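# Line up three dice on the mat by value

## Task

Place all three dice entirely on the mat so their centres form a straight line running directly outward from the midpoint between the two arm bases. The smallest number goes closest to that midpoint and the largest farthest. Each die must keep showing the number it shows now and rest flat. Nothing may count as done if only the robot is holding it in place. At the end, open the grippers and move the arms away.

## Robot and tools

Robot: two Kinova Gen3 seven-joint arms, named left_arm and right_arm, each with a Robotiq 2F-85 parallel gripper and a wrist camera. The names are labels, not image sides. The head cameras are cam_head_left and cam_head_right; the wrist cameras are cam_left_wrist and cam_right_wrist. All are 672x504.

Frame: a single scene frame. Origin on the tabletop between the arms, +z up, +x outward over the table, +y toward left_arm. Bases: left_arm at (-0.041, +0.335, 0), right_arm at (-0.033, -0.300, 0), both turned only slightly about z. The point midway between the bases is about (-0.037, 0.018, 0), so the dice line should run roughly along +x from there, lowest value nearest. Gripper frame: fingers extend along its +z, the pads close along its y. end_effector_position is the spot between the closed pads; closed fingertips reach about 19 mm past it (6 mm when fully open), and closing moves the tips about 13 mm farther out, so keep clearance above the table.

The row (18 numbers, used by both execute_actions and move): always one row covering both arms, even if only one moves. Order: left x, y, z, qw, qx, qy, qz, left gripper position, left gripper speed, then the same nine for the right arm. x, y, z are an absolute target position in metres in the scene frame; the quaternion is an absolute orientation, w first. Gripper position runs -1 to +1: +1 fully open (85 mm), 0 about 41 mm, about -0.8 pads touching, -1 close until blocked. Gripper speed runs -1 to +1 (about 20, 85, 150 mm/s at -1, 0, +1). To hold an arm still, resend its last reported pose and its current gripper pair; a 0 there is a real command. Reuse the same quaternion each time to keep orientation, not the drifted reported one.

execute_actions: argument actions is a list with at most one item. Empty list = just read state. {"rows": [...], "steps": n} plays up to 15 rows, one per 1/30 s step, repeating the last row if steps exceed rows. {"steps": n} alone waits up to 300 steps counted from the previous result. Optional pictures true/false. A target more than 0.6 m from the arm's last reported position along any gripper axis gets the call refused, and nothing is sent. Each step the commanded pose is clipped to within 70 mm and 16 degrees of the measured one, so long moves need several calls; after an action the arm only continues to its last clipped pose.

move: target is one 18-number row as above (absolute poses); speed is the top path speed in m/s, 0.002 to 0.5 (default 0.25), with turning limited to twice that in rad/s. Both grippers travel straight lines that finish together, lasting 0.5 to 10 s; gripper numbers are applied at the start. Paths ignore obstacles and the other arm, and the hand can lag, stray or overshoot speed near full reach. Its result adds a move: line with the ending (done, off_target, moving, held, fault) and limits (paced = pose clipped; held = some steps blocked, after which the arm may jump fast), plus each gripper's distance from its target.

wait: seconds 0 to 10; nothing new is sent. zoom_image: camera name and region [x0, y0, x1, y1] in pixels, at most 504 by 504, for a closer look at the latest image. read_manual: only licence texts. finished_scene: pass the current scene number to end it; it cannot be undone and the result reports success.

Result lines: the state line gives each gripper's position and quaternion in the scene frame (less accurate at long reach). position_measured_pct is about 50 - 50 x position: 0 open; stopping below about 90 before the target means something is held or blocking, about 90 or more means the pads met. HELD marks steps where a command was not sent; a pose unreachable line names an arm whose command the clearance check changed or blocked. Hand target shows where the controller is now driving each gripper. MOTOR HOT warns from 60 C; at 75 C an OVER-TEMPERATURE FAULT makes that arm sink until cool, so do not hold loads longer than needed. A TORQUE FAULT (contact torque hitting a joint load limit: 48.6 N m for the first four joints, 30.6 for the wrist joints) halts that arm for 10 s.

Gripping: for a firm grip send -1 and keep sending it. For a gentle grip open first, then close to just under the die width. To release, command a width larger than the die. Fingers squeeze about 190 to 235 N per pad at full close. Occasionally an outside tug or push may disturb a held part or loose die.

Avoid: dropping dice, knocking anything off the table, fast or deep pushes into the table or dice (faster and farther past contact means harder hits), arms colliding or pressing each other. Place dice so they sit flat without rotating the top face, then open and lift the grippers clear before finishing.

Each tool is called after "Call:" as a command line: name --argument value for each argument, lists and objects as JSON in quotes; but a table of rows of numbers goes row by row, as --pt "numbers of a row", without its own name.

## Session

Call:
execute_actions --actions '[]'

Scene clock: 0.00 s of 4800.00 s.
left_arm: end_effector_position=(+0.0644, +0.1813, +0.1513) position_measured_pct=0.0 end_effector_quat_wxyz=(-0.013, +0.952, -0.307, -0.006) | right_arm: end_effector_position=(+0.1544, -0.6394, +0.1631) position_measured_pct=0.0 end_effector_quat_wxyz=(+0.066, +0.950, +0.296, -0.069)
Joint positions: left_arm=[ 0.553 -0.031  0.427  2.482 -0.004  0.712 -1.34 ] | right_arm=[ 0.655  0.336  0.42   2.024  0.059  0.732 -0.085]
Joint velocities: left_arm=[ 0.001  0.     0.001 -0.001 -0.    -0.001  0.   ] | right_arm=[ 0.002 -0.002  0.     0.     0.     0.    -0.001]
Hand target (left_arm): +0.064, +0.181, +0.151; -0.013, +0.952, -0.307, -0.006
Hand target (right_arm): +0.154, -0.639, +0.163; +0.066, +0.950, +0.296, -0.069

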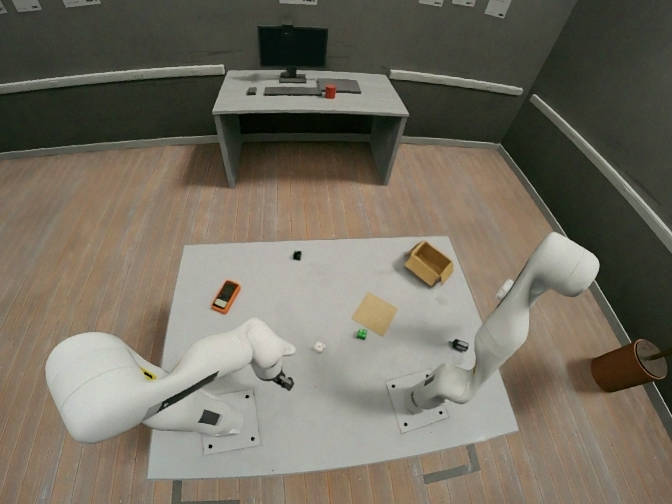

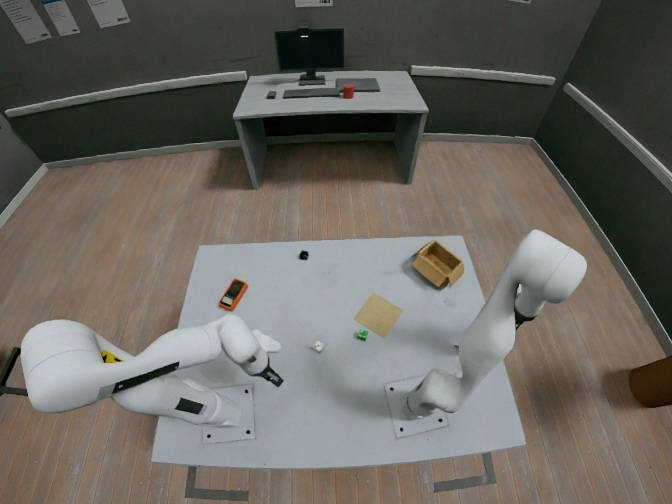

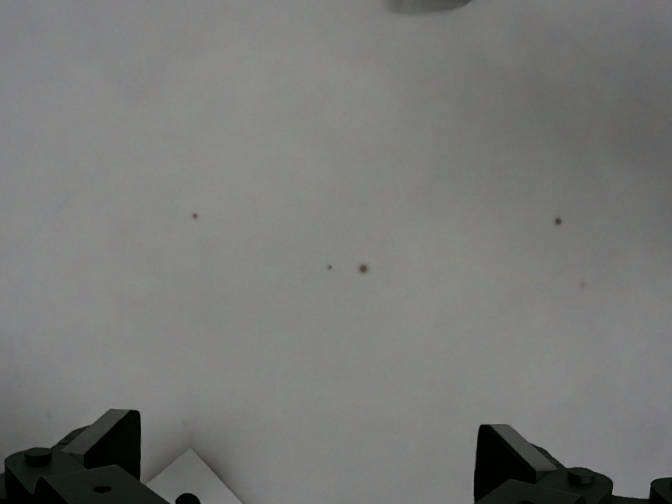

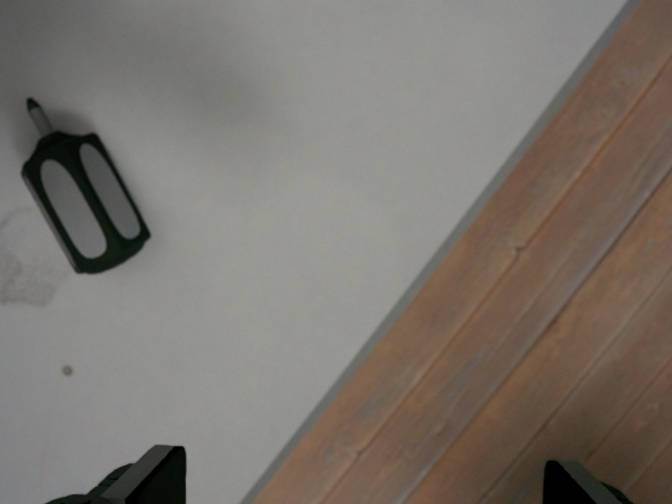

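Call:
zoom_image --camera "cam_head_left" --region '[260, 230, 460, 380]'

Region (260, 230, 460, 380) of cam_head_left's 672x504 image, scaled by 2.520, with more detail than that image has; it fills the top 378 rows of this view, and the rest is white.

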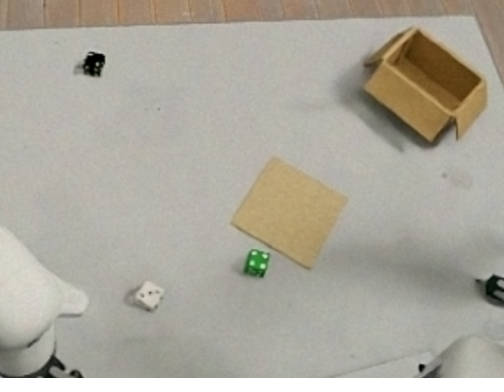

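Call:
move --target '[0.2,0.02,0.32,0,1,0,0,1,0,0.25,-0.16,0.32,0,1,0,0,1,0]'

Scene clock: 11.33 s of 4800.00 s.
left_arm: end_effector_position=(+0.2005, +0.0203, +0.3202) position_measured_pct=0.0 end_effector_quat_wxyz=(+0.000, +1.000, -0.001, +0.000) | right_arm: end_effector_position=(+0.2532, -0.1616, +0.3199) position_measured_pct=0.0 end_effector_quat_wxyz=(+0.001, +1.000, -0.001, +0.000)
Joint positions: left_arm=[ 0.632  0.222  0.443  1.578 -0.096  1.362 -0.615] | right_arm=[-0.207  0.034 -0.206  1.775  0.009  1.333 -2.112]
Joint velocities: left_arm=[ 0.002  0.008  0.004 -0.002  0.     0.     0.001] | right_arm=[-0.002  0.008 -0.01  -0.002  0.001  0.    -0.001]
Hand target (left_arm): +0.200, +0.020, +0.320; +0.000, +1.000, -0.001, -0.000
Hand target (right_arm): +0.253, -0.161, +0.320; +0.001, +1.000, -0.000, +0.000
Off the commanded pose (left_arm): 0.001 m, 0 deg.
Off the commanded pose (right_arm): 0.004 m, 0 deg.
After step 90, 5.90 s passed at rest.
move: off_target (right_arm)

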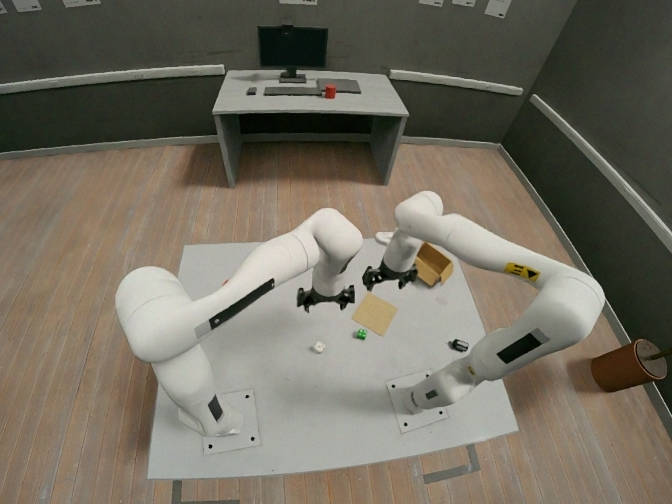

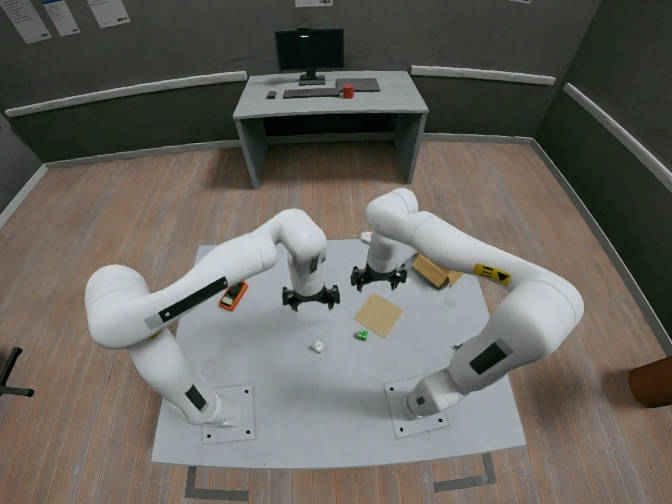

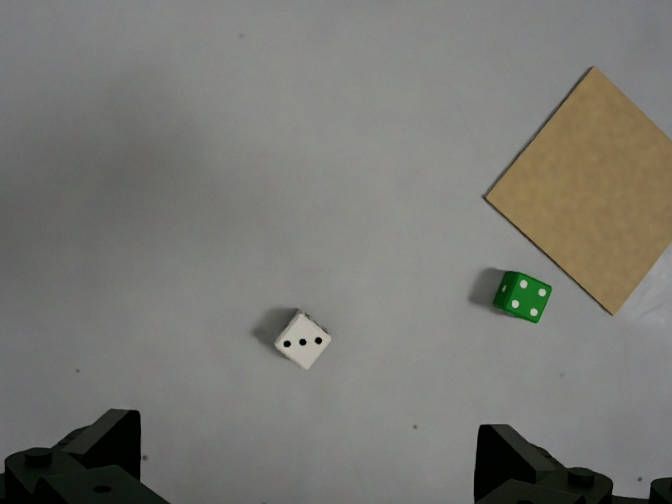

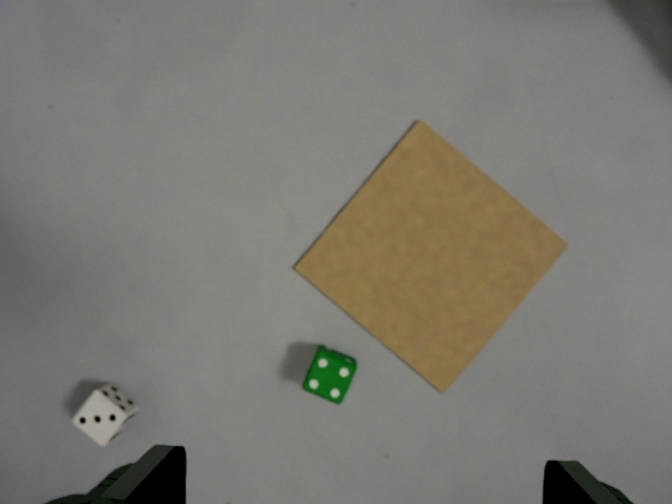

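Call:
move --target '[0.55,0.05,0.32,0,1,0,0,1,0,0.224,-0.13,0.12,0,0.985,-0.174,0,1,0]'

Scene clock: 22.33 s of 4800.00 s.
left_arm: end_effector_position=(+0.5491, +0.0506, +0.3207) position_measured_pct=0.0 end_effector_quat_wxyz=(+0.006, +1.000, -0.001, +0.010) | right_arm: end_effector_position=(+0.2231, -0.1306, +0.1204) position_measured_pct=0.0 end_effector_quat_wxyz=(+0.000, +0.985, -0.174, +0.000)
Joint positions: left_arm=[ 0.527  1.055  0.323  0.072 -0.308  1.995 -1.147] | right_arm=[-0.362  0.304 -0.221  2.216  0.113  0.632 -2.709]
Joint velocities: left_arm=[ 0.078  0.205 -0.028 -0.51  -0.054  0.287 -0.105] | right_arm=[-0.001  0.    -0.001 -0.001 -0.    -0.    -0.001]
Hand target (left_arm): +0.549, +0.050, +0.320; +0.006, +1.000, -0.001, +0.010
Hand target (right_arm): +0.223, -0.131, +0.120; +0.000, +0.985, -0.174, +0.000
Off the commanded pose (left_arm): 0.001 m, 1 deg.
Off the commanded pose (right_arm): 0.001 m, 0 deg.
elbow stopped short (left arm): the move would have taken joint 4 (elbow) straighter than the controller allows; a more bent joint 4 avoids this.
After step 90, 5.93 s passed at rest.
move: done

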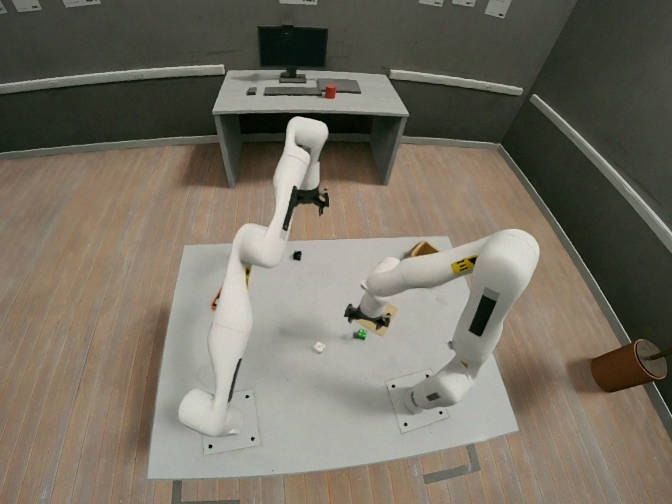

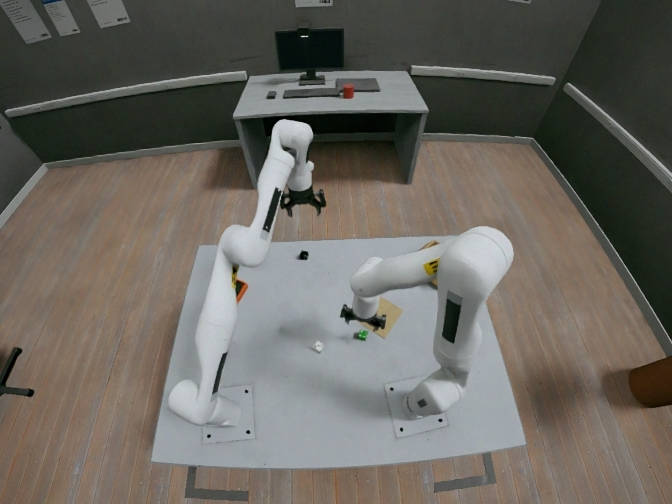

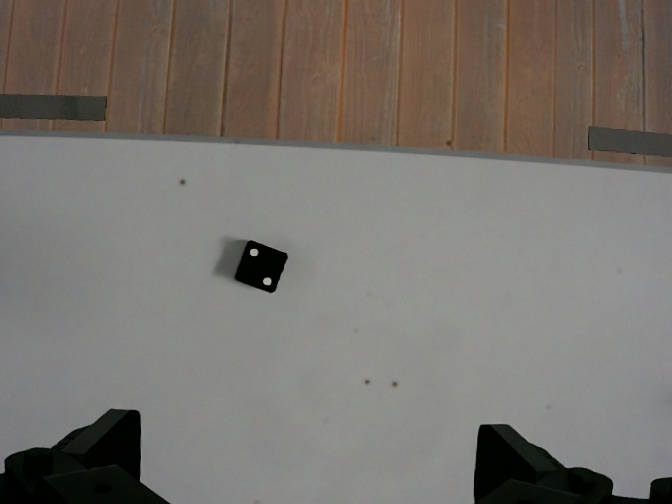

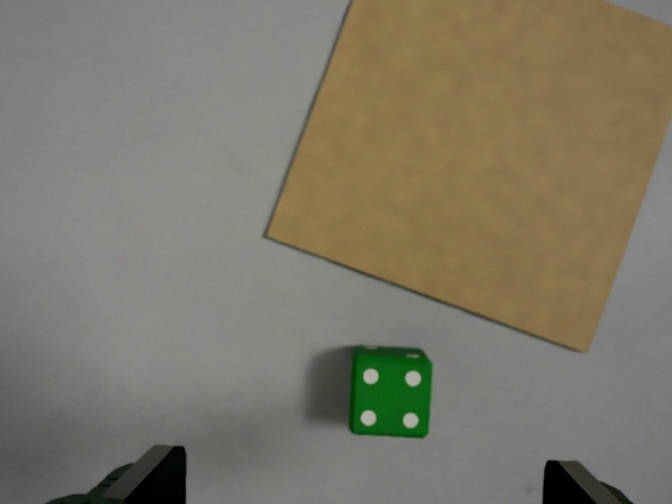

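Call:
move --target '[0.55,0.05,0.30,0,1,0,0,1,0,0.225,-0.142,0.024,0,0.985,-0.174,0,1,0]' --speed 0.12

Call:
execute_actions --actions '[{"rows":[[0.55,0.05,0.30,0,1,0,0,1,0,0.225,-0.142,0.024,0,0.985,-0.174,0,-1,0.5]],"steps":15}]'

Scene clock: 30.80 s of 4800.00 s.
left_arm: end_effector_position=(+0.5500, +0.0499, +0.2998) position_measured_pct=0.0 end_effector_quat_wxyz=(+0.000, +1.000, +0.000, -0.000) | right_arm: end_effector_position=(+0.2249, -0.1423, +0.0248) position_measured_pct=0.0 end_effector_quat_wxyz=(-0.000, +0.985, -0.174, +0.001)
Joint positions: left_arm=[ 0.513  1.045  0.325  0.171 -0.3    1.934 -1.126] | right_arm=[-0.423  0.563 -0.112  2.329  0.238  0.258 -2.793]
Joint velocities: left_arm=[-0.003 -0.004 -0.     0.009  0.001 -0.005  0.   ] | right_arm=[-0.005  0.012 -0.001  0.002  0.001 -0.    -0.002]
Hand target (left_arm): +0.550, +0.050, +0.300; +0.000, +1.000, +0.000, -0.000
Hand target (right_arm): +0.225, -0.142, +0.024; +0.000, +0.985, -0.174, +0.000
Off the commanded pose (left_arm): 0.000 m, 0 deg.
Off the commanded pose (right_arm): 0.001 m, 0 deg.
After step 90, 4.33 s passed at rest.
move: done

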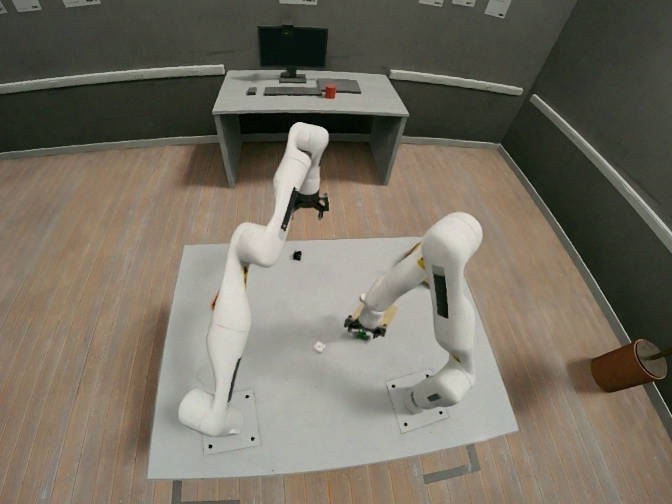

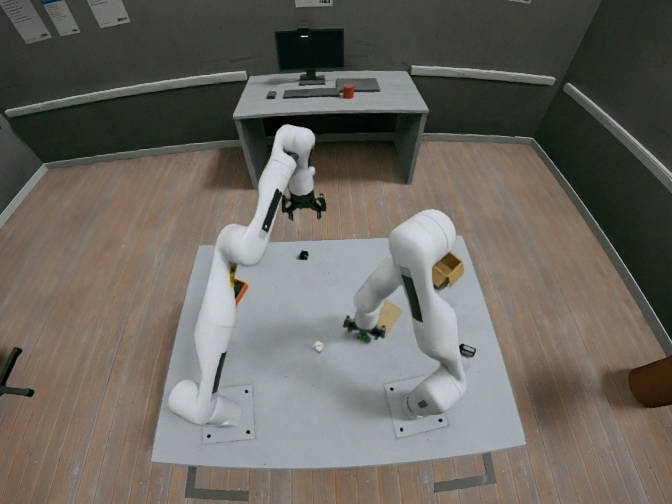

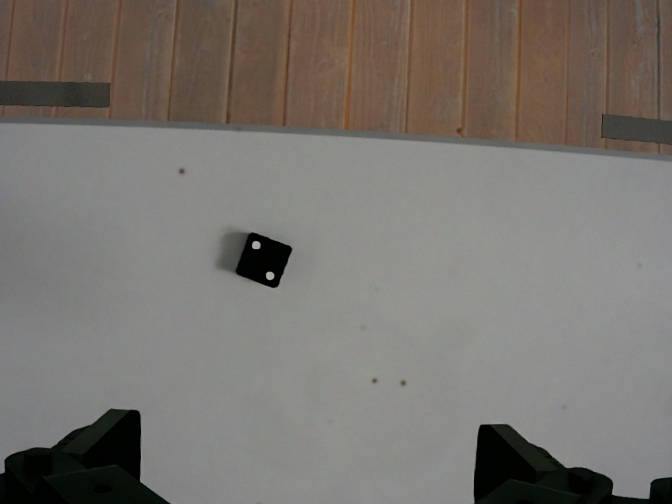

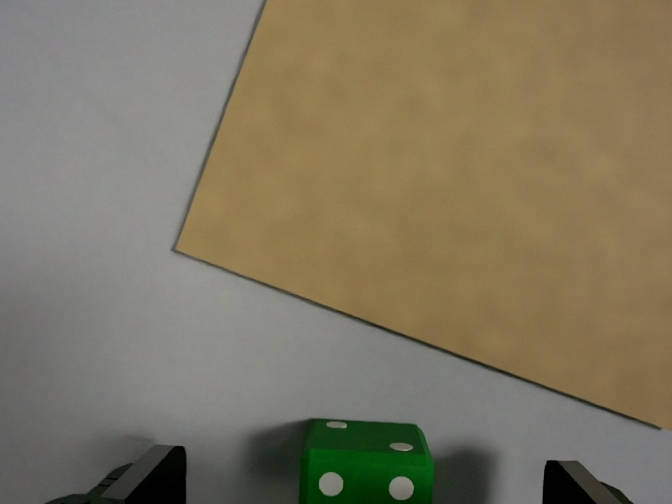

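Scene clock: 31.30 s of 4800.00 s.
left_arm: end_effector_position=(+0.5500, +0.0500, +0.3000) position_measured_pct=0.0 end_effector_quat_wxyz=(-0.000, +1.000, -0.000, -0.000) | right_arm: end_effector_position=(+0.2250, -0.1420, +0.0240) position_measured_pct=50.4 end_effector_quat_wxyz=(-0.000, +0.985, -0.174, +0.000)
Joint positions: left_arm=[ 0.513  1.045  0.325  0.17  -0.3    1.934 -1.127] | right_arm=[-0.422  0.566 -0.112  2.328  0.238  0.258 -2.793]
Joint velocities: left_arm=[ 0.    -0.    -0.001  0.001  0.001  0.    -0.   ] | right_arm=[ 0.     0.001 -0.    -0.     0.    -0.     0.   ]
Hand target (left_arm): +0.550, +0.050, +0.300; -0.000, +1.000, -0.000, +0.000
Hand target (right_arm): +0.225, -0.142, +0.024; +0.000, +0.985, -0.174, +0.000
Off the commanded pose (left_arm): 0.000 m, 0 deg.
Off the commanded pose (right_arm): 0.000 m, 0 deg.
Steps of this call (steps 1 to 15: all 15 steps of this action). Readings (end_effector_position | what the end effector reports):
1: left_arm (+0.5500, +0.0499, +0.2998) | right_arm (+0.2248, -0.1423, +0.0245) | left_arm position_measured_pct=0.0 | right_arm position_measured_pct=0.0
2: left_arm (+0.5500, +0.0499, +0.2999) | right_arm (+0.2250, -0.1422, +0.0242) | left_arm position_measured_pct=0.0 | right_arm position_measured_pct=0.8
4: left_arm (+0.5500, +0.0500, +0.2999) | right_arm (+0.2251, -0.1420, +0.0242) | left_arm position_measured_pct=0.0 | right_arm position_measured_pct=6.3
8: left_arm (+0.5500, +0.0500, +0.3000) | right_arm (+0.2250, -0.1420, +0.0241) | left_arm position_measured_pct=0.0 | right_arm position_measured_pct=21.8
15: the state above

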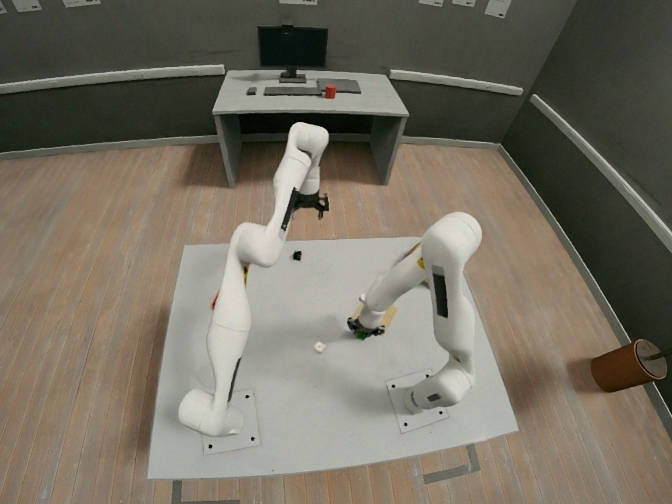

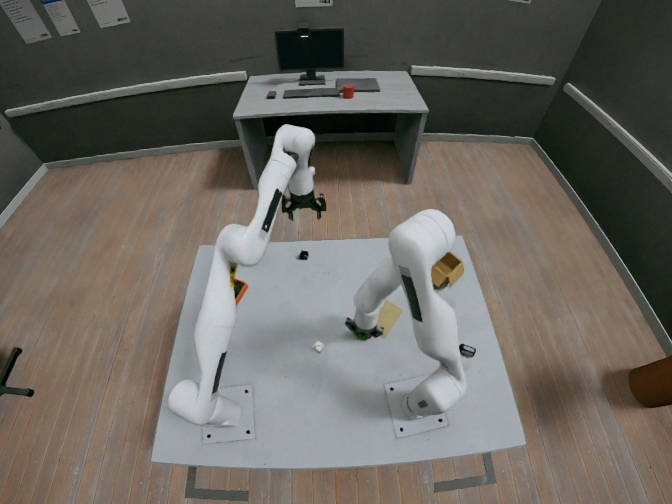

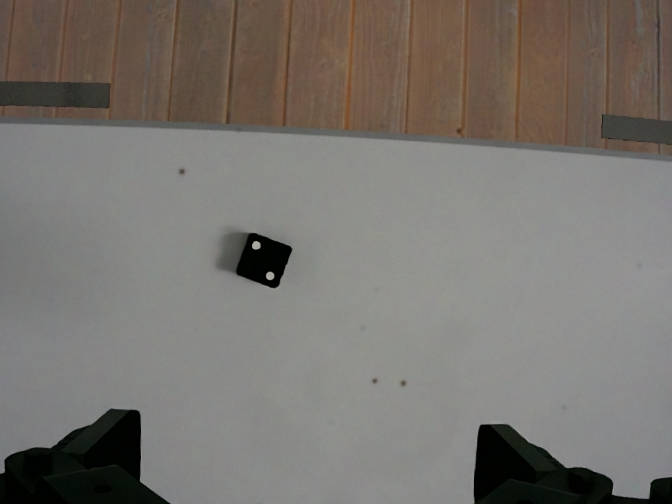

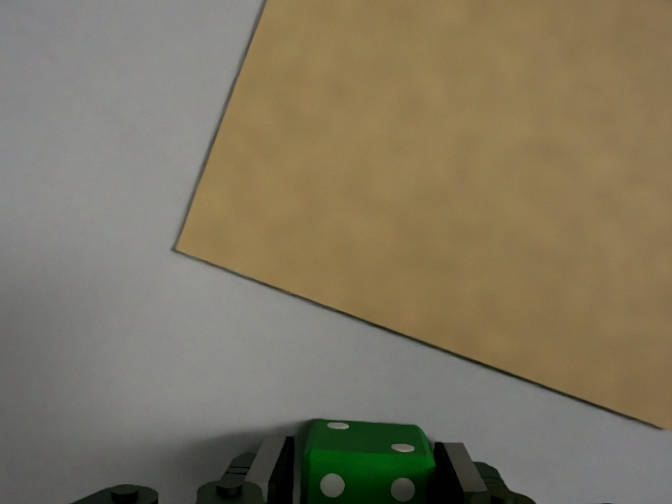

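Call:
move --target '[0.585,0.09,0.13,0,0.989,-0.148,0,1,0,0.338,-0.231,0.08,0,0.957,-0.289,0,-1,0.5]' --speed 0.15

Call:
move --target '[0.585,0.09,0.13,0,0.989,-0.148,0,1,0,0.338,-0.231,0.028,0,0.957,-0.289,0,-1,0.5]' --speed 0.06

Scene clock: 39.23 s of 4800.00 s.
left_arm: end_effector_position=(+0.5846, +0.0901, +0.1299) position_measured_pct=0.0 end_effector_quat_wxyz=(+0.000, +0.989, -0.147, -0.000) | right_arm: end_effector_position=(+0.3375, -0.2305, +0.0794) position_measured_pct=63.9 end_effector_quat_wxyz=(-0.000, +0.957, -0.289, -0.000)
Joint positions: left_arm=[ 0.356  1.057  0.356  0.723 -0.313  1.398 -1.402] | right_arm=[-0.006  0.509 -0.163  2.049  0.14   0.594 -2.546]
Joint velocities: left_arm=[ 0.    -0.     0.     0.     0.001 -0.001 -0.001] | right_arm=[ 0.004  0.002  0.003 -0.    -0.003 -0.     0.003]
Hand target (left_arm): +0.585, +0.090, +0.130; +0.000, +0.989, -0.147, -0.000
Hand target (right_arm): +0.338, -0.231, +0.079; -0.000, +0.957, -0.289, -0.000
Off the commanded pose (left_arm): 0.000 m, 0 deg.
Off the commanded pose (right_arm): 0.001 m, 0 deg.
After step 90, 3.40 s passed at rest.
move: done

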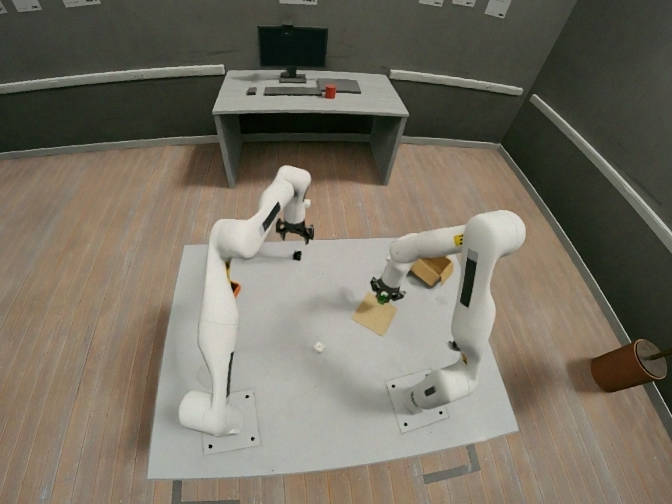

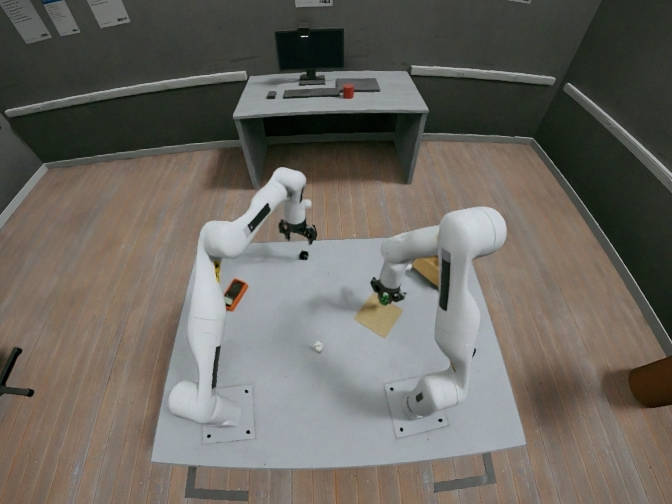

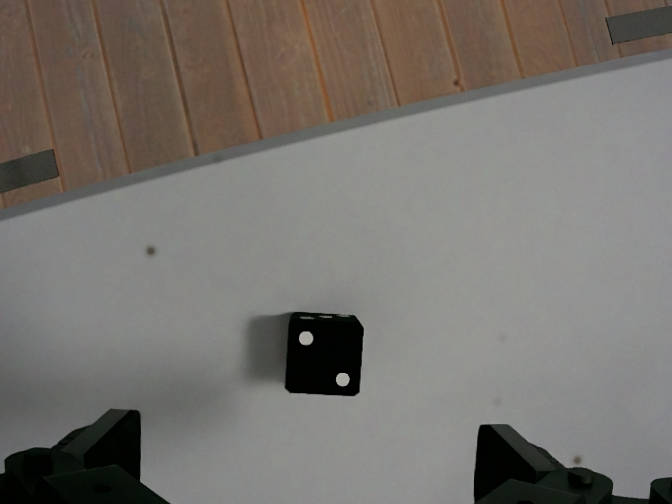

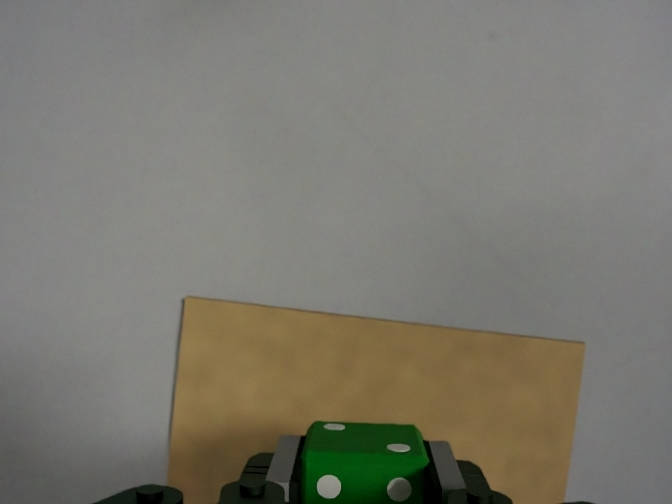

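Scene clock: 40.37 s of 4800.00 s.
left_arm: end_effector_position=(+0.5850, +0.0900, +0.1300) position_measured_pct=0.0 end_effector_quat_wxyz=(+0.000, +0.989, -0.148, +0.000) | right_arm: end_effector_position=(+0.3379, -0.2311, +0.0284) position_measured_pct=63.9 end_effector_quat_wxyz=(-0.000, +0.957, -0.289, +0.000)
Joint positions: left_arm=[ 0.356  1.059  0.356  0.721 -0.314  1.399 -1.403] | right_arm=[-0.034  0.628 -0.126  2.086  0.176  0.437 -2.579]
Joint velocities: left_arm=[ 0.    -0.    -0.     0.     0.     0.001  0.001] | right_arm=[-0.002  0.006 -0.     0.     0.    -0.    -0.001]
Hand target (left_arm): +0.585, +0.090, +0.130; +0.000, +0.989, -0.148, +0.000
Hand target (right_arm): +0.338, -0.231, +0.028; +0.000, +0.957, -0.289, +0.000
Off the commanded pose (left_arm): 0.000 m, 0 deg.
Off the commanded pose (right_arm): 0.000 m, 0 deg.
move: done

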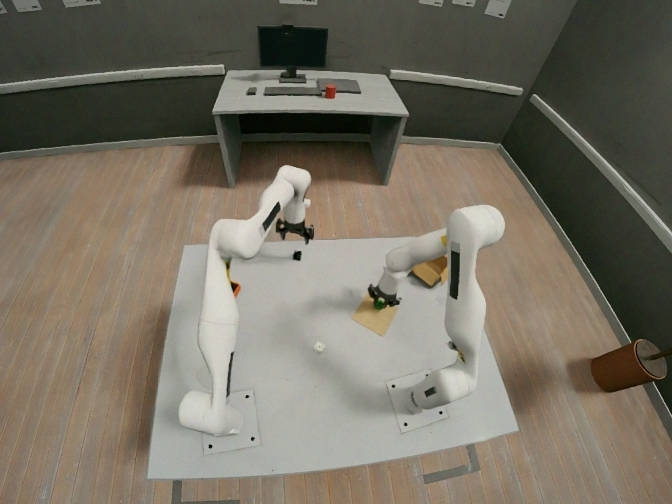

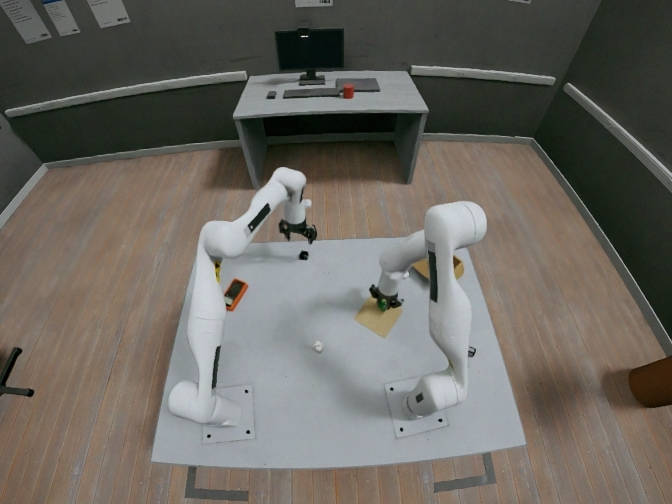

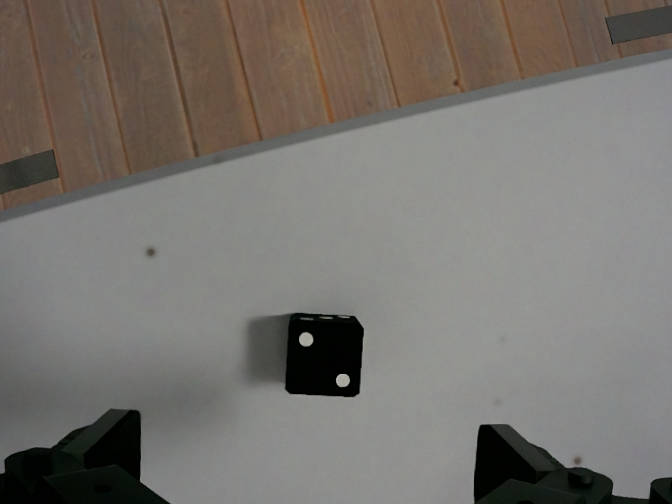

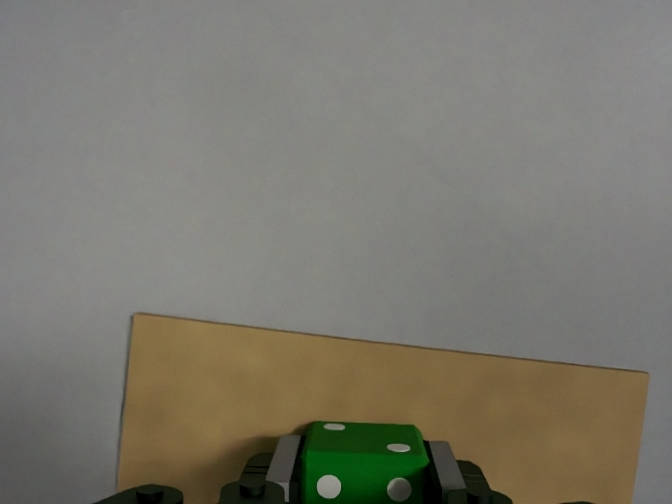

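Call:
move --target '[0.604,0.079,0.06,0,0.989,-0.148,0,1,0,0.338,-0.231,0.028,0,0.957,-0.289,0,1,0.5]' --speed 0.1

Scene clock: 45.60 s of 4800.00 s.
left_arm: end_effector_position=(+0.6042, +0.0791, +0.0604) position_measured_pct=0.0 end_effector_quat_wxyz=(+0.000, +0.989, -0.148, +0.000) | right_arm: end_effector_position=(+0.3380, -0.2310, +0.0280) position_measured_pct=0.0 end_effector_quat_wxyz=(-0.000, +0.957, -0.289, +0.000)
Joint positions: left_arm=[ 0.378  1.193  0.344  0.643 -0.328  1.339 -1.408] | right_arm=[-0.034  0.629 -0.127  2.085  0.176  0.437 -2.578]
Joint velocities: left_arm=[ 0.002  0.005  0.    -0.002 -0.001  0.001  0.   ] | right_arm=[ 0.002 -0.002 -0.     0.001  0.    -0.     0.001]
Hand target (left_arm): +0.604, +0.079, +0.060; +0.000, +0.989, -0.148, +0.000
Hand target (right_arm): +0.338, -0.231, +0.028; +0.000, +0.957, -0.289, +0.000
Off the commanded pose (left_arm): 0.000 m, 0 deg.
Off the commanded pose (right_arm): 0.000 m, 0 deg.
After step 90, 1.20 s passed at rest.
move: done

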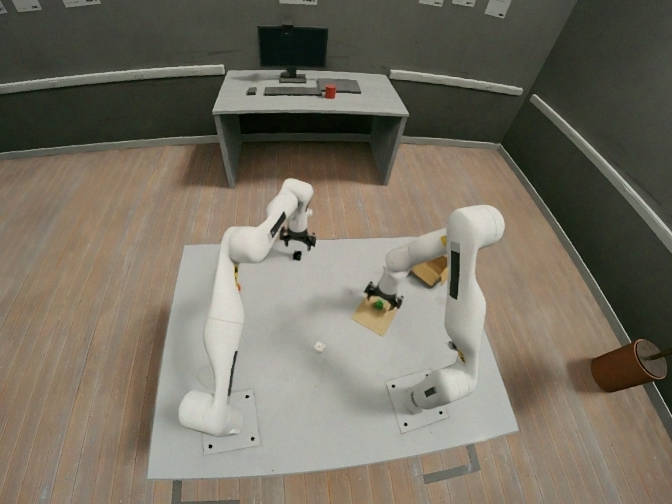

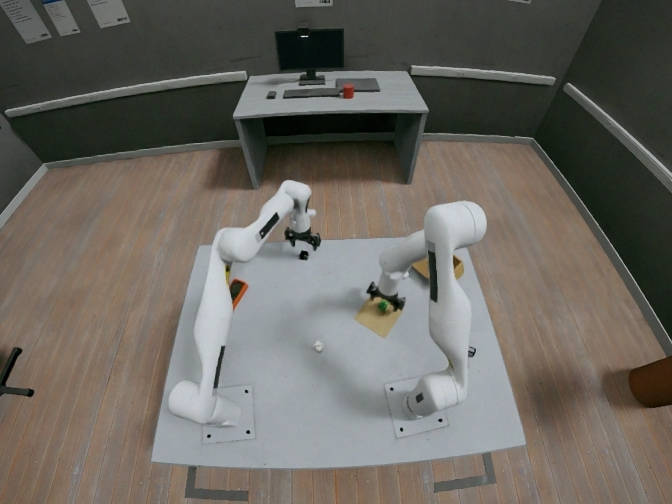

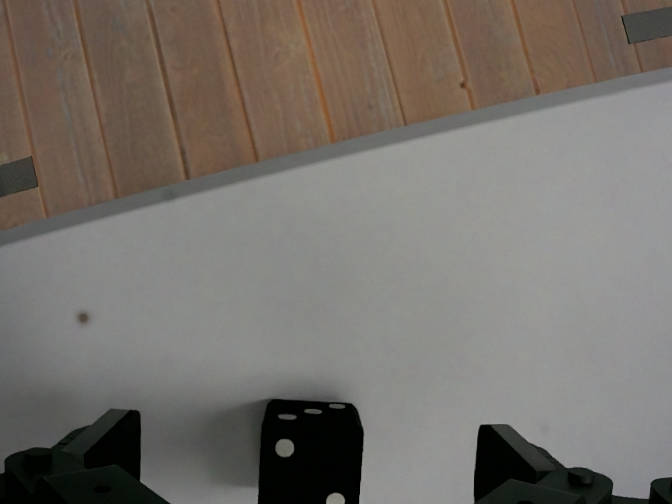

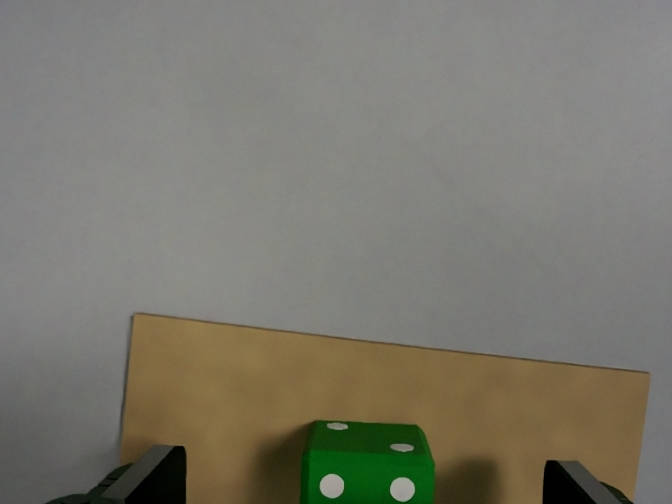

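Call:
move --target '[0.598,0.081,0.024,0,0.989,-0.148,0,1,0,0.30,-0.20,0.15,0,0.957,-0.289,0,1,0.5]' --speed 0.08

Call:
execute_actions --actions '[{"rows":[[0.598,0.081,0.024,0,0.989,-0.148,0,-1,0.5,0.30,-0.20,0.15,0,0.957,-0.289,0,1,0.5]],"steps":15}]' --pictures false

Call:
move --target '[0.45,0.15,0.2,0,0.957,-0.289,0,-1,0.5,0.185,-0.005,0.13,0,0.94,-0.342,0,1,0.5]' --speed 0.15

Scene clock: 50.90 s of 4800.00 s.
left_arm: end_effector_position=(+0.5980, +0.0810, +0.0240) position_measured_pct=0.0 end_effector_quat_wxyz=(-0.000, +0.989, -0.148, -0.000) | right_arm: end_effector_position=(+0.3007, -0.1998, +0.1496) position_measured_pct=0.0 end_effector_quat_wxyz=(+0.000, +0.957, -0.289, -0.000)
Joint positions: left_arm=[ 0.37   1.211  0.337  0.726 -0.333  1.242 -1.391] | right_arm=[-0.082  0.315 -0.197  2.052  0.086  0.782 -2.612]
Joint velocities: left_arm=[ 0.    -0.001 -0.001  0.    -0.     0.001  0.001] | right_arm=[-0.002 -0.005 -0.001 -0.001  0.001  0.    -0.001]
Hand target (left_arm): +0.598, +0.081, +0.024; -0.000, +0.989, -0.148, -0.000
Hand target (right_arm): +0.301, -0.200, +0.150; -0.000, +0.957, -0.289, -0.000
Off the commanded pose (left_arm): 0.000 m, 0 deg.
Off the commanded pose (right_arm): 0.001 m, 0 deg.
After step 90, 0.37 s passed at rest.
move: done

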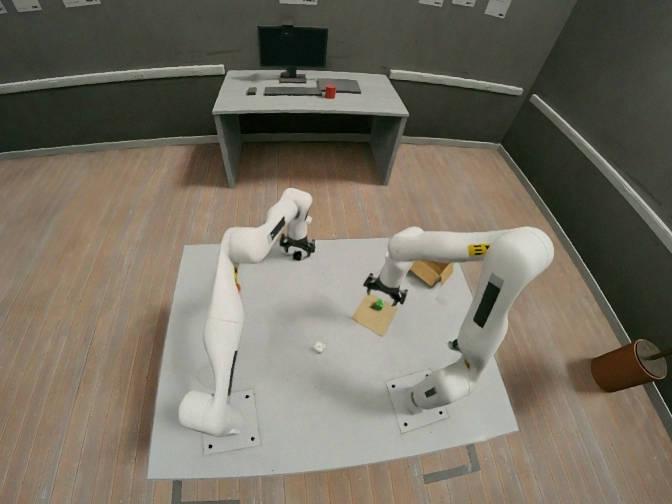

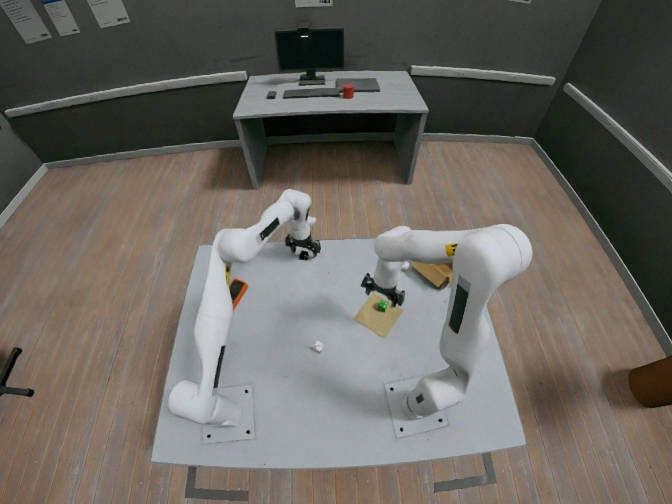

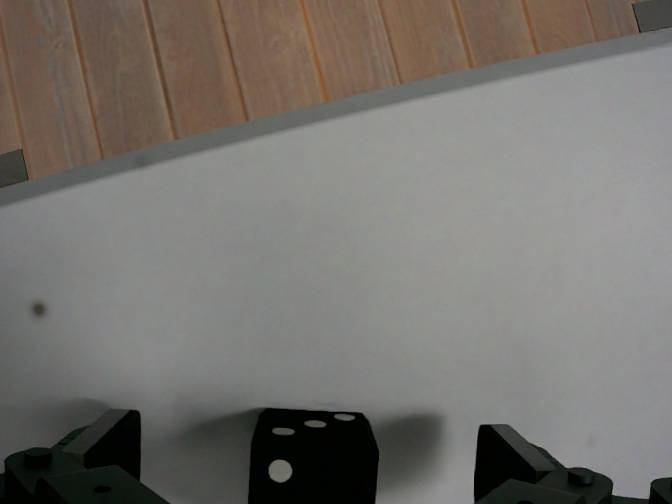

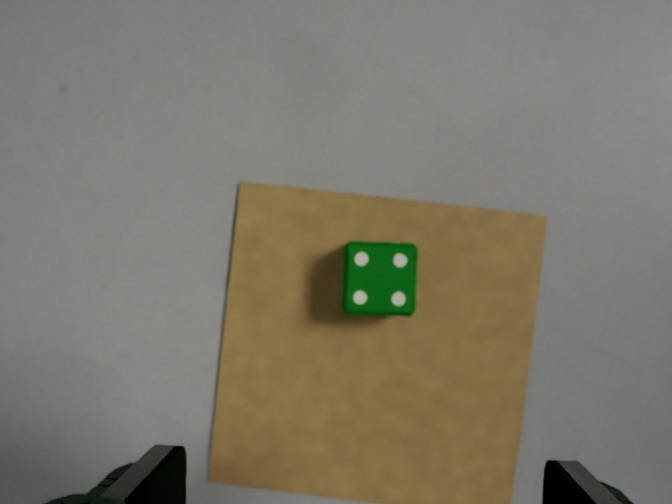

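Scene clock: 51.40 s of 4800.00 s.
left_arm: end_effector_position=(+0.5980, +0.0810, +0.0240) position_measured_pct=50.4 end_effector_quat_wxyz=(-0.000, +0.989, -0.148, -0.000) | right_arm: end_effector_position=(+0.3000, -0.2000, +0.1500) position_measured_pct=0.0 end_effector_quat_wxyz=(-0.000, +0.957, -0.289, -0.000)
Joint positions: left_arm=[ 0.37   1.211  0.337  0.726 -0.333  1.242 -1.392] | right_arm=[-0.082  0.313 -0.197  2.054  0.086  0.782 -2.612]
Joint velocities: left_arm=[-0.     0.001  0.001  0.    -0.    -0.     0.   ] | right_arm=[ 0.003  0.     0.001 -0.001  0.001  0.     0.   ]
Hand target (left_arm): +0.598, +0.081, +0.024; +0.000, +0.989, -0.148, +0.000
Hand target (right_arm): +0.300, -0.200, +0.150; -0.000, +0.957, -0.289, -0.000
Off the commanded pose (left_arm): 0.000 m, 0 deg.
Off the commanded pose (right_arm): 0.000 m, 0 deg.
Steps of this call (steps 1 to 15: all 15 steps of this action). Readings (end_effector_position | what the end effector reports):
1: left_arm (+0.5980, +0.0810, +0.0240) | right_arm (+0.3006, -0.1998, +0.1498) | left_arm position_measured_pct=0.0 | right_arm position_measured_pct=0.0
2: left_arm (+0.5980, +0.0810, +0.0240) | right_arm (+0.3002, -0.2000, +0.1500) | left_arm position_measured_pct=0.8 | right_arm position_measured_pct=0.0
4: left_arm (+0.5980, +0.0810, +0.0240) | right_arm (+0.3000, -0.2000, +0.1499) | left_arm position_measured_pct=6.3 | right_arm position_measured_pct=0.0
8: left_arm (+0.5980, +0.0810, +0.0240) | right_arm (+0.3000, -0.2000, +0.1500) | left_arm position_measured_pct=21.8 | right_arm position_measured_pct=0.0
15: the state above

Scene clock: 53.63 s of 4800.00 s.
left_arm: end_effector_position=(+0.4494, +0.1496, +0.1993) position_measured_pct=63.9 end_effector_quat_wxyz=(-0.000, +0.957, -0.289, -0.001) | right_arm: end_effector_position=(+0.1867, -0.0053, +0.1301) position_measured_pct=0.0 end_effector_quat_wxyz=(+0.000, +0.940, -0.342, +0.001)
Joint positions: left_arm=[ 0.178  0.628  0.458  1.392 -0.284  1.187 -1.618] | right_arm=[-0.677  0.393 -0.258  2.02   0.147  0.746 -3.419]
Joint velocities: left_arm=[-0.005 -0.009 -0.001  0.002  0.001  0.    -0.   ] | right_arm=[-0.005  0.004 -0.008 -0.     0.004  0.001 -0.005]
Hand target (left_arm): +0.449, +0.150, +0.200; -0.000, +0.957, -0.289, -0.000
Hand target (right_arm): +0.186, -0.005, +0.130; +0.001, +0.940, -0.342, +0.001
Off the commanded pose (left_arm): 0.001 m, 0 deg.
Off the commanded pose (right_arm): 0.002 m, 0 deg.
move: done

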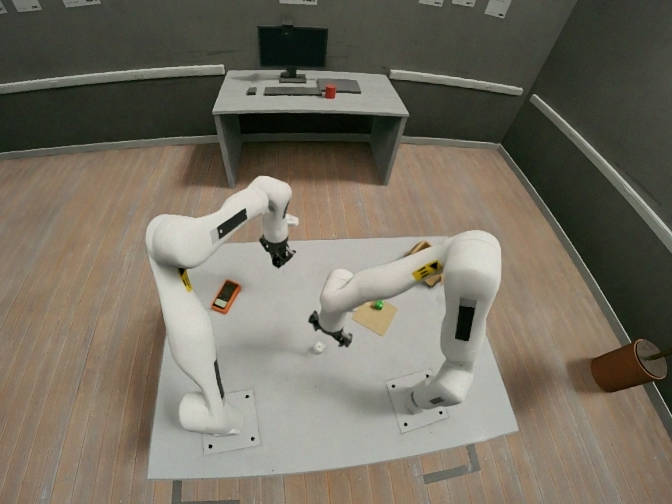

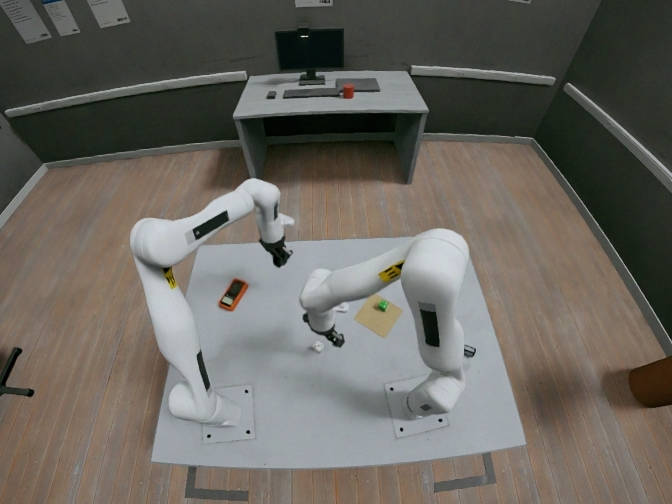

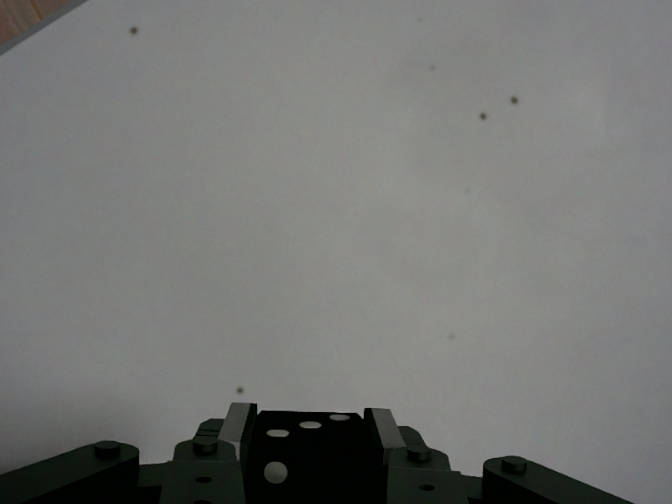

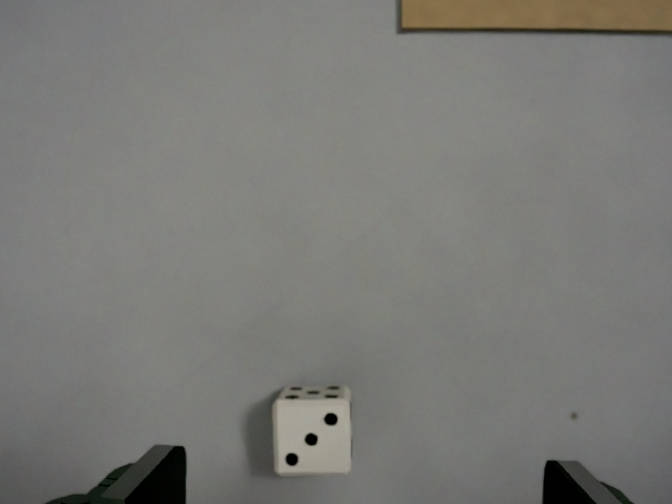

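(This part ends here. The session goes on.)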